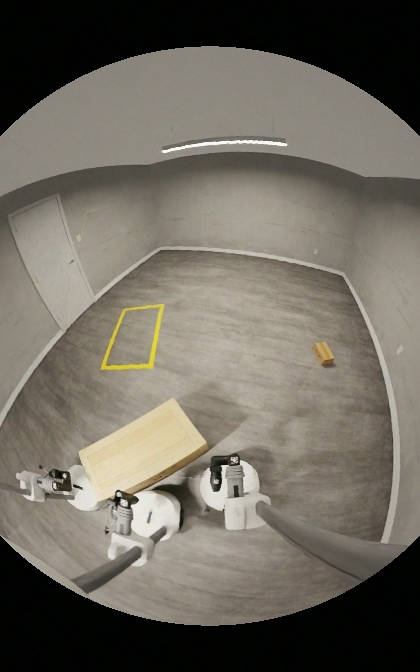

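Call:
{"fn": "execute_actions", "kwargs": {"actions": [{"r1":{"base":{"strafe_m":0.07}},"r2":{"base":{"translate_m":-0.07}},"r3":{"base":{"translate_m":-0.02}}}], "cameras": []}}

Call:
{"fn": "execute_actions", "kwargs": {"actions": [{"r2":{"base":{"strafe_m":0.11}},"r3":{"base":{"strafe_m":0.18}}}], "cameras": []}}

Call:
{"fn": "execute_actions", "kwargs": {"actions": [{"r1":{"base":{"translate_m":0.04},"pace":"slow"},"r2":{"base":{"translate_m":0.035},"pace":"slow"},"r3":{"base":{"translate_m":0.04},"pace":"slow"}}], "cameras": []}}

Scene clock: 33.63 s.
r1.base_odometry: x=+0.743 y=+1.274 heading=-0.440 (m, m, rad; r1's odometry frame)
r1.turned_by_wheels: +0.000 (rad since the last result)
r1.turned_by_imu: -0.001 (rad since the last result)
r1.base_tilt: forward=-0.3 right=+0.5 (deg)
r1.lidar_m: 0.25 0.25 0.25 2.59 2.00 1.94 2.05 2.97 4.05 2.06 0.54 0.30
r1.base_status: done
r1.joint_positions: lift_m=+0.350 arm_m=-0.001 wrist_yaw_rad=+3.197 wrist_pitch_rad=+0.011 wrist_roll_rad=-0.002 gripper_m=+0.057
r1.joint_status: not commanded
r1.motor_effort: lift_m=+20(20) arm_m=-1(2) wrist_yaw_rad=+1(0) wrist_pitch_rad=-6(8) wrist_roll_rad=+0(0) gripper_m=-5(4) wheel_0=+1(5) wheel_1=-2(7) wheel_2=+0(0) (%)
r1.hand_pose: x=-0.1233 y=+0.0714 z=+0.5248 quat_wxyz=(-0.028, -0.006, -0.001, +1.000) (m; r1's base frame)
r1.wrist_depth_mm: - 139 139 - - 1863 1661 / - - 138 - - 1863 1618 / - 108 138 - - 1808 1618 / - 123 146 - - 1808 1618 / 199 - - - - 1756 1618 / 214 - 199 - 215 1808 1618 / 215 1229 1366 146 1255 1366 1397
r2.base_odometry: x=-0.420 y=-1.026 heading=+2.734 (m, m, rad; r2's odometry frame)
r2.turned_by_wheels: +0.000 (rad since the last result)
r2.turned_by_imu: +0.000 (rad since the last result)
r2.base_tilt: forward=-0.4 right=+0.4 (deg)
r2.lidar_m: 0.32 0.25 0.26 0.44 3.08 4.07 1.74 2.43 2.10 2.14 0.36 0.44
r2.base_status: done
r2.joint_positions: lift_m=+0.350 arm_m=+0.002 wrist_yaw_rad=+3.055 wrist_pitch_rad=+0.014 wrist_roll_rad=-0.014 gripper_m=+0.057
r2.joint_status: not commanded
r2.motor_effort: lift_m=+22(22) arm_m=+0(0) wrist_yaw_rad=+1(0) wrist_pitch_rad=-8(6) wrist_roll_rad=+2(2) gripper_m=-1(2) wheel_0=-2(7) wheel_1=-4(8) wheel_2=+1(11) (%)
r2.hand_pose: x=-0.1073 y=+0.1120 z=+0.5239 quat_wxyz=(+0.043, -0.007, -0.007, +0.999) (m; r2's base frame)
r2.wrist_depth_mm: - 140 - - - - - / - 133 - - - - - / 107 140 225 - - - - / 133 146 - - - - - / - - - - - - - / 1756 1921 193 1863 190 - 1983 / 1205 1160 1336 123 1397 1255 1336
r3.base_odometry: x=+0.565 y=+1.320 heading=-1.870 (m, m, rad; r3's odometry frame)
r3.turned_by_wheels: +0.000 (rad since the last result)
r3.turned_by_imu: -0.001 (rad since the last result)
r3.base_tilt: forward=-0.9 right=+0.5 (deg)
r3.lidar_m: 4.23 0.32 0.33 0.44 0.39 0.51 2.16 1.93 1.73 1.74 2.10 4.13
r3.base_status: done
r3.joint_positions: lift_m=+0.350 arm_m=-0.001 wrist_yaw_rad=+3.104 wrist_pitch_rad=+0.001 wrist_roll_rad=-0.006 gripper_m=+0.057
r3.joint_status: not commanded
r3.motor_effort: lift_m=+24(24) arm_m=+0(0) wrist_yaw_rad=+0(1) wrist_pitch_rad=-6(6) wrist_roll_rad=-2(0) gripper_m=-2(1) wheel_0=-2(3) wheel_1=-1(6) wheel_2=-2(9) (%)
r3.hand_pose: x=-0.1154 y=+0.0981 z=+0.5275 quat_wxyz=(+0.019, -0.001, -0.003, +1.000) (m; r3's base frame)
r3.wrist_depth_mm: - 141 - - - - - / - 132 - - - - - / - 128 194 - - - 517 / 114 138 252 - - - 480 / 1863 - - - - - - / 1756 - 211 - - - - / 1281 1205 1397 1430 1336 1464 1430
pictures: none
No camera images: the call's "cameras" was empty. Leave "cameras" out to get every camera's image.

Scene clock: 35.50 s.
r1.base_odometry: x=+0.743 y=+1.274 heading=-0.440 (m, m, rad; r1's odometry frame)
r1.turned_by_wheels: +0.000 (rad since the last result)
r1.turned_by_imu: -0.001 (rad since the last result)
r1.base_tilt: forward=-0.3 right=+0.5 (deg)
r1.lidar_m: 0.25 0.25 0.25 2.59 2.01 1.93 2.06 2.96 4.04 2.04 0.39 0.30
r1.base_status: not commanded
r1.joint_positions: lift_m=+0.350 arm_m=-0.001 wrist_yaw_rad=+3.197 wrist_pitch_rad=+0.011 wrist_roll_rad=-0.002 gripper_m=+0.057
r1.joint_status: not commanded
r1.motor_effort: lift_m=+20(20) arm_m=-2(1) wrist_yaw_rad=-1(0) wrist_pitch_rad=-8(6) wrist_roll_rad=+0(0) gripper_m=-2(1) wheel_0=+1(2) wheel_1=-2(2) wheel_2=+0(0) (%)
r1.hand_pose: x=-0.1233 y=+0.0714 z=+0.5248 quat_wxyz=(-0.028, -0.006, -0.001, +1.000) (m; r1's base frame)
r1.wrist_depth_mm: - 139 139 - - 1863 1661 / - - 138 - - 1863 1618 / - 108 138 - - 1863 1618 / - 123 146 - - 1808 1618 / 198 - - - - 1808 1576 / 215 - 199 - 214 1756 1576 / 215 1255 1336 147 1281 1366 1366
r2.base_odometry: x=-0.462 y=-1.125 heading=+2.735 (m, m, rad; r2's odometry frame)
r2.turned_by_wheels: +0.001 (rad since the last result)
r2.turned_by_imu: +0.003 (rad since the last result)
r2.base_tilt: forward=-0.4 right=+0.3 (deg)
r2.lidar_m: 0.25 0.25 0.25 0.34 3.00 4.00 1.77 2.54 2.21 2.25 0.32 0.36
r2.base_status: done
r2.joint_positions: lift_m=+0.350 arm_m=+0.002 wrist_yaw_rad=+3.055 wrist_pitch_rad=+0.014 wrist_roll_rad=-0.014 gripper_m=+0.057
r2.joint_status: not commanded
r2.on_its_own: the wheels are slack since a contact_stop
r2.motor_effort: lift_m=+22(23) arm_m=+0(0) wrist_yaw_rad=+0(1) wrist_pitch_rad=-8(6) wrist_roll_rad=+1(2) gripper_m=-2(2) wheel_0=+0(17) wheel_1=+0(37) wheel_2=+0(16) (%)
r2.hand_pose: x=-0.1073 y=+0.1120 z=+0.5239 quat_wxyz=(+0.043, -0.007, -0.007, +0.999) (m; r2's base frame)
r2.wrist_depth_mm: - 140 - - - - - / - 133 - - - - - / 107 140 225 - - - - / 133 146 - - - - - / - - - - - - - / 1756 1808 193 1983 190 1983 1983 / 1255 1160 1336 123 1366 1255 1336
r3.base_odometry: x=+0.737 y=+1.267 heading=-1.870 (m, m, rad; r3's odometry frame)
r3.turned_by_wheels: +0.000 (rad since the last result)
r3.turned_by_imu: +0.000 (rad since the last result)
r3.base_tilt: forward=-0.9 right=+0.5 (deg)
r3.lidar_m: 0.26 0.25 0.25 0.30 0.35 0.41 2.12 2.12 1.90 1.93 2.32 4.24
r3.base_status: done
r3.joint_positions: lift_m=+0.350 arm_m=-0.001 wrist_yaw_rad=+3.104 wrist_pitch_rad=+0.001 wrist_roll_rad=-0.006 gripper_m=+0.057
r3.joint_status: not commanded
r3.motor_effort: lift_m=+24(24) arm_m=+0(0) wrist_yaw_rad=+2(0) wrist_pitch_rad=-5(6) wrist_roll_rad=-1(1) gripper_m=-3(5) wheel_0=-1(5) wheel_1=+1(9) wheel_2=+0(2) (%)
r3.hand_pose: x=-0.1154 y=+0.0981 z=+0.5275 quat_wxyz=(+0.019, -0.001, -0.003, +1.000) (m; r3's base frame)
r3.wrist_depth_mm: - 142 - - - - - / - 132 - - - 569 - / - 128 194 - - 544 - / 114 138 251 - - 480 473 / - - - - - 544 - / 1921 - 211 - - 1921 - / 1308 1229 1397 1397 1366 1336 1576
pictures: none
No camera images: the call's "cameras" was empty. Leave "cameras" out to get every camera's image.

Scene clock: 37.03 s.
r1.base_odometry: x=+0.766 y=+1.263 heading=-0.463 (m, m, rad; r1's odometry frame)
r1.turned_by_wheels: -0.023 (rad since the last result)
r1.turned_by_imu: -0.026 (rad since the last result)
r1.base_tilt: forward=-0.4 right=+0.6 (deg)
r1.lidar_m: 0.25 0.25 0.25 2.67 2.01 1.96 2.05 2.91 4.06 2.05 0.39 0.25
r1.base_status: translate_m contact_stop (by the wheels' count: +0.026 of +0.040)
r1.joint_positions: lift_m=+0.350 arm_m=-0.001 wrist_yaw_rad=+3.197 wrist_pitch_rad=+0.011 wrist_roll_rad=-0.002 gripper_m=+0.057
r1.joint_status: not commanded
r1.on_its_own: the wheels are slack since a contact_stop
r1.motor_effort: lift_m=+20(20) arm_m=-2(1) wrist_yaw_rad=+0(0) wrist_pitch_rad=-7(8) wrist_roll_rad=+0(0) gripper_m=-3(4) wheel_0=+0(20) wheel_1=+0(21) wheel_2=+0(35) (%)
r1.hand_pose: x=-0.1233 y=+0.0714 z=+0.5248 quat_wxyz=(-0.027, -0.006, -0.001, +1.000) (m; r1's base frame)
r1.wrist_depth_mm: - 139 139 - - 1808 1661 / - - 138 - - 1808 1661 / - 108 137 - - 1863 1618 / - 123 146 - - 1863 1661 / 198 - - - - 1808 1618 / 215 - 199 - 214 1808 1618 / 215 1229 1336 147 1281 1397 1366
r2.base_odometry: x=-0.477 y=-1.116 heading=+2.745 (m, m, rad; r2's odometry frame)
r2.turned_by_wheels: +0.010 (rad since the last result)
r2.turned_by_imu: +0.010 (rad since the last result)
r2.base_tilt: forward=-0.3 right=+0.4 (deg)
r2.lidar_m: 0.25 0.25 0.25 0.32 3.00 4.06 1.78 2.54 2.24 2.23 0.32 0.35
r2.base_status: translate_m contact_stop (by the wheels' count: +0.018 of +0.035)
r2.joint_positions: lift_m=+0.350 arm_m=+0.002 wrist_yaw_rad=+3.055 wrist_pitch_rad=+0.014 wrist_roll_rad=-0.014 gripper_m=+0.057
r2.joint_status: not commanded
r2.on_its_own: the wheels are slack since a contact_stop
r2.motor_effort: lift_m=+22(22) arm_m=+0(0) wrist_yaw_rad=+1(1) wrist_pitch_rad=-7(8) wrist_roll_rad=+1(1) gripper_m=-3(2) wheel_0=+0(22) wheel_1=+0(36) wheel_2=+0(13) (%)
r2.hand_pose: x=-0.1073 y=+0.1120 z=+0.5239 quat_wxyz=(+0.043, -0.007, -0.007, +0.999) (m; r2's base frame)
r2.wrist_depth_mm: - 140 - - - - - / - 133 - - - - - / 107 140 226 - - - - / 133 146 - - - - - / - - - - - - - / 1708 1808 192 1983 189 1983 1921 / 1229 1205 1366 123 1397 1281 1336
r3.base_odometry: x=+0.725 y=+1.230 heading=-1.869 (m, m, rad; r3's odometry frame)
r3.turned_by_wheels: +0.002 (rad since the last result)
r3.turned_by_imu: +0.001 (rad since the last result)
r3.base_tilt: forward=-0.9 right=+0.5 (deg)
r3.lidar_m: 0.26 0.25 0.25 0.27 0.35 0.40 2.14 2.14 1.90 1.92 2.37 4.21
r3.base_status: done
r3.joint_positions: lift_m=+0.350 arm_m=-0.001 wrist_yaw_rad=+3.104 wrist_pitch_rad=+0.001 wrist_roll_rad=-0.006 gripper_m=+0.057
r3.joint_status: not commanded
r3.motor_effort: lift_m=+24(24) arm_m=+0(0) wrist_yaw_rad=+0(1) wrist_pitch_rad=-5(5) wrist_roll_rad=-1(3) gripper_m=-1(3) wheel_0=+16(18) wheel_1=+24(24) wheel_2=-17(20) (%)
r3.hand_pose: x=-0.1154 y=+0.0981 z=+0.5275 quat_wxyz=(+0.019, -0.001, -0.003, +1.000) (m; r3's base frame)
r3.wrist_depth_mm: - 142 - - - - - / - 132 - - - - - / - 128 194 - - 554 - / 114 139 251 - - 492 488 / - - - - - 535 - / 1863 - 211 - - 1921 - / 1308 1255 1397 1430 1366 1336 1576
pictures: none
No camera images: the call's "cameras" was empty. Leave "cameras" out to get every camera's image.

Call:
{"fn": "execute_actions", "kwargs": {"actions": [{"r1":{"base":{"strafe_m":0.005},"pace":"slow"},"r2":{"base":{"translate_m":0.003},"pace":"slow"}}], "cameras": []}}

Call:
{"fn": "execute_actions", "kwargs": {"actions": [{"r1":{"base":{"strafe_m":0.12},"pace":"slow"},"r2":{"base":{"translate_m":0.12},"pace":"slow"},"r3":{"base":{"translate_m":0.12},"pace":"slow"}}], "cameras": []}}

Scene clock: 39.27 s.
r1.base_odometry: x=+0.768 y=+1.267 heading=-0.462 (m, m, rad; r1's odometry frame)
r1.turned_by_wheels: +0.000 (rad since the last result)
r1.turned_by_imu: -0.001 (rad since the last result)
r1.base_tilt: forward=-0.2 right=+0.7 (deg)
r1.lidar_m: 0.25 0.25 0.25 2.68 2.01 1.95 2.06 2.90 4.06 2.07 0.38 0.26
r1.base_status: done
r1.joint_positions: lift_m=+0.350 arm_m=-0.001 wrist_yaw_rad=+3.197 wrist_pitch_rad=+0.011 wrist_roll_rad=-0.002 gripper_m=+0.057
r1.joint_status: not commanded
r1.motor_effort: lift_m=+20(20) arm_m=-1(1) wrist_yaw_rad=+0(0) wrist_pitch_rad=-8(8) wrist_roll_rad=+0(0) gripper_m=+1(2) wheel_0=-1(6) wheel_1=+2(4) wheel_2=+0(0) (%)
r1.hand_pose: x=-0.1233 y=+0.0714 z=+0.5248 quat_wxyz=(-0.027, -0.006, -0.001, +1.000) (m; r1's base frame)
r1.wrist_depth_mm: - 139 139 - - 1863 1618 / - - 138 - - 1808 1618 / - 108 138 - - 1808 1618 / - 123 146 - - 1808 1618 / 198 - - - - 1808 1661 / 215 - 200 - 215 1808 1618 / 215 1229 1366 146 1255 1366 1397
r2.base_odometry: x=-0.479 y=-1.115 heading=+2.747 (m, m, rad; r2's odometry frame)
r2.turned_by_wheels: +0.001 (rad since the last result)
r2.turned_by_imu: +0.002 (rad since the last result)
r2.base_tilt: forward=-0.4 right=+0.5 (deg)
r2.lidar_m: 0.25 0.25 0.25 0.33 3.01 4.05 1.79 2.54 2.22 2.23 0.35 0.35
r2.base_status: done
r2.joint_positions: lift_m=+0.350 arm_m=+0.002 wrist_yaw_rad=+3.055 wrist_pitch_rad=+0.014 wrist_roll_rad=-0.014 gripper_m=+0.057
r2.joint_status: not commanded
r2.motor_effort: lift_m=+22(22) arm_m=+0(0) wrist_yaw_rad=+0(1) wrist_pitch_rad=-7(8) wrist_roll_rad=+1(1) gripper_m=-2(1) wheel_0=+11(12) wheel_1=+22(21) wheel_2=-15(15) (%)
r2.hand_pose: x=-0.1073 y=+0.1120 z=+0.5239 quat_wxyz=(+0.043, -0.007, -0.007, +0.999) (m; r2's base frame)
r2.wrist_depth_mm: - 140 - - - - - / - 133 - - - - - / 107 140 225 - - - - / 133 146 - - - - - / - - - - - - - / 1756 1808 193 1921 190 1983 - / 1229 1182 1308 123 1397 1255 1336
r3.base_odometry: x=+0.725 y=+1.230 heading=-1.869 (m, m, rad; r3's odometry frame)
r3.turned_by_wheels: +0.000 (rad since the last result)
r3.turned_by_imu: -0.001 (rad since the last result)
r3.base_tilt: forward=-1.0 right=+0.5 (deg)
r3.lidar_m: 0.25 0.25 0.25 0.25 0.36 0.42 2.15 2.14 1.91 1.93 2.35 4.22
r3.base_status: not commanded
r3.joint_positions: lift_m=+0.350 arm_m=-0.001 wrist_yaw_rad=+3.104 wrist_pitch_rad=+0.001 wrist_roll_rad=-0.006 gripper_m=+0.057
r3.joint_status: not commanded
r3.motor_effort: lift_m=+24(25) arm_m=+0(0) wrist_yaw_rad=-1(0) wrist_pitch_rad=-5(6) wrist_roll_rad=+0(3) gripper_m=+0(3) wheel_0=+14(16) wheel_1=+22(24) wheel_2=-16(16) (%)
r3.hand_pose: x=-0.1154 y=+0.0981 z=+0.5275 quat_wxyz=(+0.019, -0.001, -0.003, +1.000) (m; r3's base frame)
r3.wrist_depth_mm: - 141 - - - - - / - 132 - - - - - / - 128 194 - - 554 - / 114 139 251 - - 488 484 / - - - - - 535 - / 1921 - 210 - - 1983 - / 1308 1205 1366 1430 1336 1366 1576
pictures: none
No camera images: the call's "cameras" was empty. Leave "cameras" out to get every camera's image.

Scene clock: 41.73 s.
r1.base_odometry: x=+0.822 y=+1.374 heading=-0.463 (m, m, rad; r1's odometry frame)
r1.turned_by_wheels: +0.000 (rad since the last result)
r1.turned_by_imu: -0.003 (rad since the last result)
r1.base_tilt: forward=-0.2 right=+0.5 (deg)
r1.lidar_m: 0.25 0.25 0.25 2.60 1.95 1.89 1.99 2.79 4.16 2.19 0.41 0.26
r1.base_status: done
r1.joint_positions: lift_m=+0.350 arm_m=-0.001 wrist_yaw_rad=+3.197 wrist_pitch_rad=+0.011 wrist_roll_rad=-0.002 gripper_m=+0.057
r1.joint_status: not commanded
r1.motor_effort: lift_m=+20(20) arm_m=-1(1) wrist_yaw_rad=+0(0) wrist_pitch_rad=-7(10) wrist_roll_rad=+0(0) gripper_m=-5(4) wheel_0=-4(14) wheel_1=+7(18) wheel_2=-8(18) (%)
r1.hand_pose: x=-0.1233 y=+0.0714 z=+0.5248 quat_wxyz=(-0.027, -0.006, -0.001, +1.000) (m; r1's base frame)
r1.wrist_depth_mm: - 139 139 - - 1756 1618 / - - 138 - - 1808 1576 / - 108 137 - - 1756 1618 / - 123 146 - - 1808 1576 / 198 - - - - 1756 1576 / 214 - 199 - 215 1756 1576 / 216 1229 1308 146 1255 1366 1397
r2.base_odometry: x=-0.589 y=-1.070 heading=+2.749 (m, m, rad; r2's odometry frame)
r2.turned_by_wheels: +0.002 (rad since the last result)
r2.turned_by_imu: +0.002 (rad since the last result)
r2.base_tilt: forward=-0.3 right=+0.3 (deg)
r2.lidar_m: 0.25 0.25 0.25 0.34 2.95 4.18 1.88 2.56 2.25 2.26 0.33 0.32
r2.base_status: done
r2.joint_positions: lift_m=+0.350 arm_m=+0.002 wrist_yaw_rad=+3.055 wrist_pitch_rad=+0.014 wrist_roll_rad=-0.014 gripper_m=+0.057
r2.joint_status: not commanded
r2.motor_effort: lift_m=+22(22) arm_m=+0(0) wrist_yaw_rad=+1(1) wrist_pitch_rad=-8(8) wrist_roll_rad=+1(0) gripper_m=-1(2) wheel_0=+14(12) wheel_1=+25(30) wheel_2=-14(16) (%)
r2.hand_pose: x=-0.1073 y=+0.1120 z=+0.5239 quat_wxyz=(+0.043, -0.007, -0.007, +0.999) (m; r2's base frame)
r2.wrist_depth_mm: - 140 - - - - - / - 133 - - - - - / 107 140 226 - - - - / 133 146 - - - - - / - - - - - - - / 1756 1808 193 1921 190 - - / 1229 1160 1366 122 1397 1281 1336
r3.base_odometry: x=+0.690 y=+1.116 heading=-1.867 (m, m, rad; r3's odometry frame)
r3.turned_by_wheels: +0.002 (rad since the last result)
r3.turned_by_imu: +0.001 (rad since the last result)
r3.base_tilt: forward=-0.9 right=+0.5 (deg)
r3.lidar_m: 0.25 0.25 0.25 0.27 0.34 0.37 2.26 2.17 1.95 1.96 2.39 4.10
r3.base_status: done
r3.joint_positions: lift_m=+0.350 arm_m=-0.001 wrist_yaw_rad=+3.104 wrist_pitch_rad=+0.001 wrist_roll_rad=-0.006 gripper_m=+0.057
r3.joint_status: not commanded
r3.motor_effort: lift_m=+24(25) arm_m=+0(0) wrist_yaw_rad=-2(2) wrist_pitch_rad=-4(6) wrist_roll_rad=-2(1) gripper_m=-4(4) wheel_0=+12(16) wheel_1=+21(24) wheel_2=-14(20) (%)
r3.hand_pose: x=-0.1154 y=+0.0981 z=+0.5275 quat_wxyz=(+0.019, -0.001, -0.003, +1.000) (m; r3's base frame)
r3.wrist_depth_mm: - 141 - - - - - / - 132 - - - - - / - 128 194 - - 539 - / 114 139 251 - - 492 477 / - - - - - 569 - / 1921 - 210 - - 1921 - / 1308 1229 1366 1430 1336 1366 1618
pictures: none
No camera images: the call's "cameras" was empty. Leave "cameras" out to get every camera's image.

Lighter crate.

Call:
{"fn": "execute_actions", "kwargs": {"actions": [{"r1":{"base":{"strafe_m":0.45},"pace":"slow"},"r2":{"base":{"translate_m":0.45},"pace":"slow"},"r3":{"base":{"translate_m":0.45},"pace":"slow"}}], "cameras": ["r2_head_left_camera"]}}

Scene clock: 48.90 s.
r1.base_odometry: x=+1.023 y=+1.777 heading=-0.463 (m, m, rad; r1's odometry frame)
r1.turned_by_wheels: -0.001 (rad since the last result)
r1.turned_by_imu: -0.009 (rad since the last result)
r1.base_tilt: forward=-0.2 right=+0.7 (deg)
r1.lidar_m: 0.25 0.25 4.21 2.28 1.71 1.67 1.74 2.43 4.55 2.61 3.18 0.26
r1.base_status: done
r1.joint_positions: lift_m=+0.350 arm_m=-0.001 wrist_yaw_rad=+3.197 wrist_pitch_rad=+0.011 wrist_roll_rad=-0.002 gripper_m=+0.057
r1.joint_status: not commanded
r1.motor_effort: lift_m=+20(20) arm_m=-2(2) wrist_yaw_rad=+0(1) wrist_pitch_rad=-11(7) wrist_roll_rad=+0(0) gripper_m=-3(3) wheel_0=-5(14) wheel_1=+7(16) wheel_2=-9(18) (%)
r1.hand_pose: x=-0.1233 y=+0.0714 z=+0.5248 quat_wxyz=(-0.027, -0.006, -0.001, +1.000) (m; r1's base frame)
r1.wrist_depth_mm: - 139 139 - 1808 1576 1397 / - - 138 - 1808 1576 1397 / - 108 138 1921 1756 1537 1397 / - 123 146 - 1756 1576 1397 / 198 - - - 1756 1537 1397 / 215 - 199 1921 214 1576 1397 / 215 1229 1308 147 1281 1366 1366
r2.base_odometry: x=-1.004 y=-0.898 heading=+2.751 (m, m, rad; r2's odometry frame)
r2.turned_by_wheels: +0.002 (rad since the last result)
r2.turned_by_imu: +0.004 (rad since the last result)
r2.base_tilt: forward=-0.3 right=+0.3 (deg)
r2.lidar_m: 0.25 0.25 0.25 0.25 2.82 4.61 2.35 2.74 2.39 2.38 0.32 0.35
r2.base_status: done
r2.joint_positions: lift_m=+0.350 arm_m=+0.002 wrist_yaw_rad=+3.055 wrist_pitch_rad=+0.014 wrist_roll_rad=-0.014 gripper_m=+0.057
r2.joint_status: not commanded
r2.motor_effort: lift_m=+23(22) arm_m=+0(0) wrist_yaw_rad=-1(0) wrist_pitch_rad=-7(9) wrist_roll_rad=+1(0) gripper_m=-5(2) wheel_0=+15(14) wheel_1=+31(33) wheel_2=-19(20) (%)
r2.hand_pose: x=-0.1073 y=+0.1120 z=+0.5239 quat_wxyz=(+0.043, -0.007, -0.007, +0.999) (m; r2's base frame)
r2.wrist_depth_mm: - 140 - - - - - / - 133 - - - - - / 107 140 225 - - - - / 133 147 - - - - - / - - - - - - - / 1756 1863 193 1983 190 1983 1921 / 1229 1160 1397 123 1430 1281 1308
r3.base_odometry: x=+0.559 y=+0.686 heading=-1.866 (m, m, rad; r3's odometry frame)
r3.turned_by_wheels: +0.001 (rad since the last result)
r3.turned_by_imu: -0.001 (rad since the last result)
r3.base_tilt: forward=-1.0 right=+0.5 (deg)
r3.lidar_m: 3.73 0.25 0.25 0.27 0.32 0.36 2.71 2.33 2.11 2.14 2.61 3.70
r3.base_status: done
r3.joint_positions: lift_m=+0.350 arm_m=-0.001 wrist_yaw_rad=+3.104 wrist_pitch_rad=+0.001 wrist_roll_rad=-0.006 gripper_m=+0.057
r3.joint_status: not commanded
r3.motor_effort: lift_m=+24(24) arm_m=+0(0) wrist_yaw_rad=+0(0) wrist_pitch_rad=-5(5) wrist_roll_rad=-1(0) gripper_m=-6(5) wheel_0=+10(14) wheel_1=+14(24) wheel_2=-11(17) (%)
r3.hand_pose: x=-0.1154 y=+0.0981 z=+0.5275 quat_wxyz=(+0.019, -0.001, -0.003, +1.000) (m; r3's base frame)
r3.wrist_depth_mm: - 142 - - - - - / - 132 - - - - - / - 128 193 - - 539 - / 114 139 252 - - 480 445 / - - - - - 549 - / 1863 - 210 - - 1921 - / 1308 1255 1397 1464 1308 1336 1618
pictures: r2_head_left_camera
Images, in order (width x height): r2_head_left_camera 420x672.

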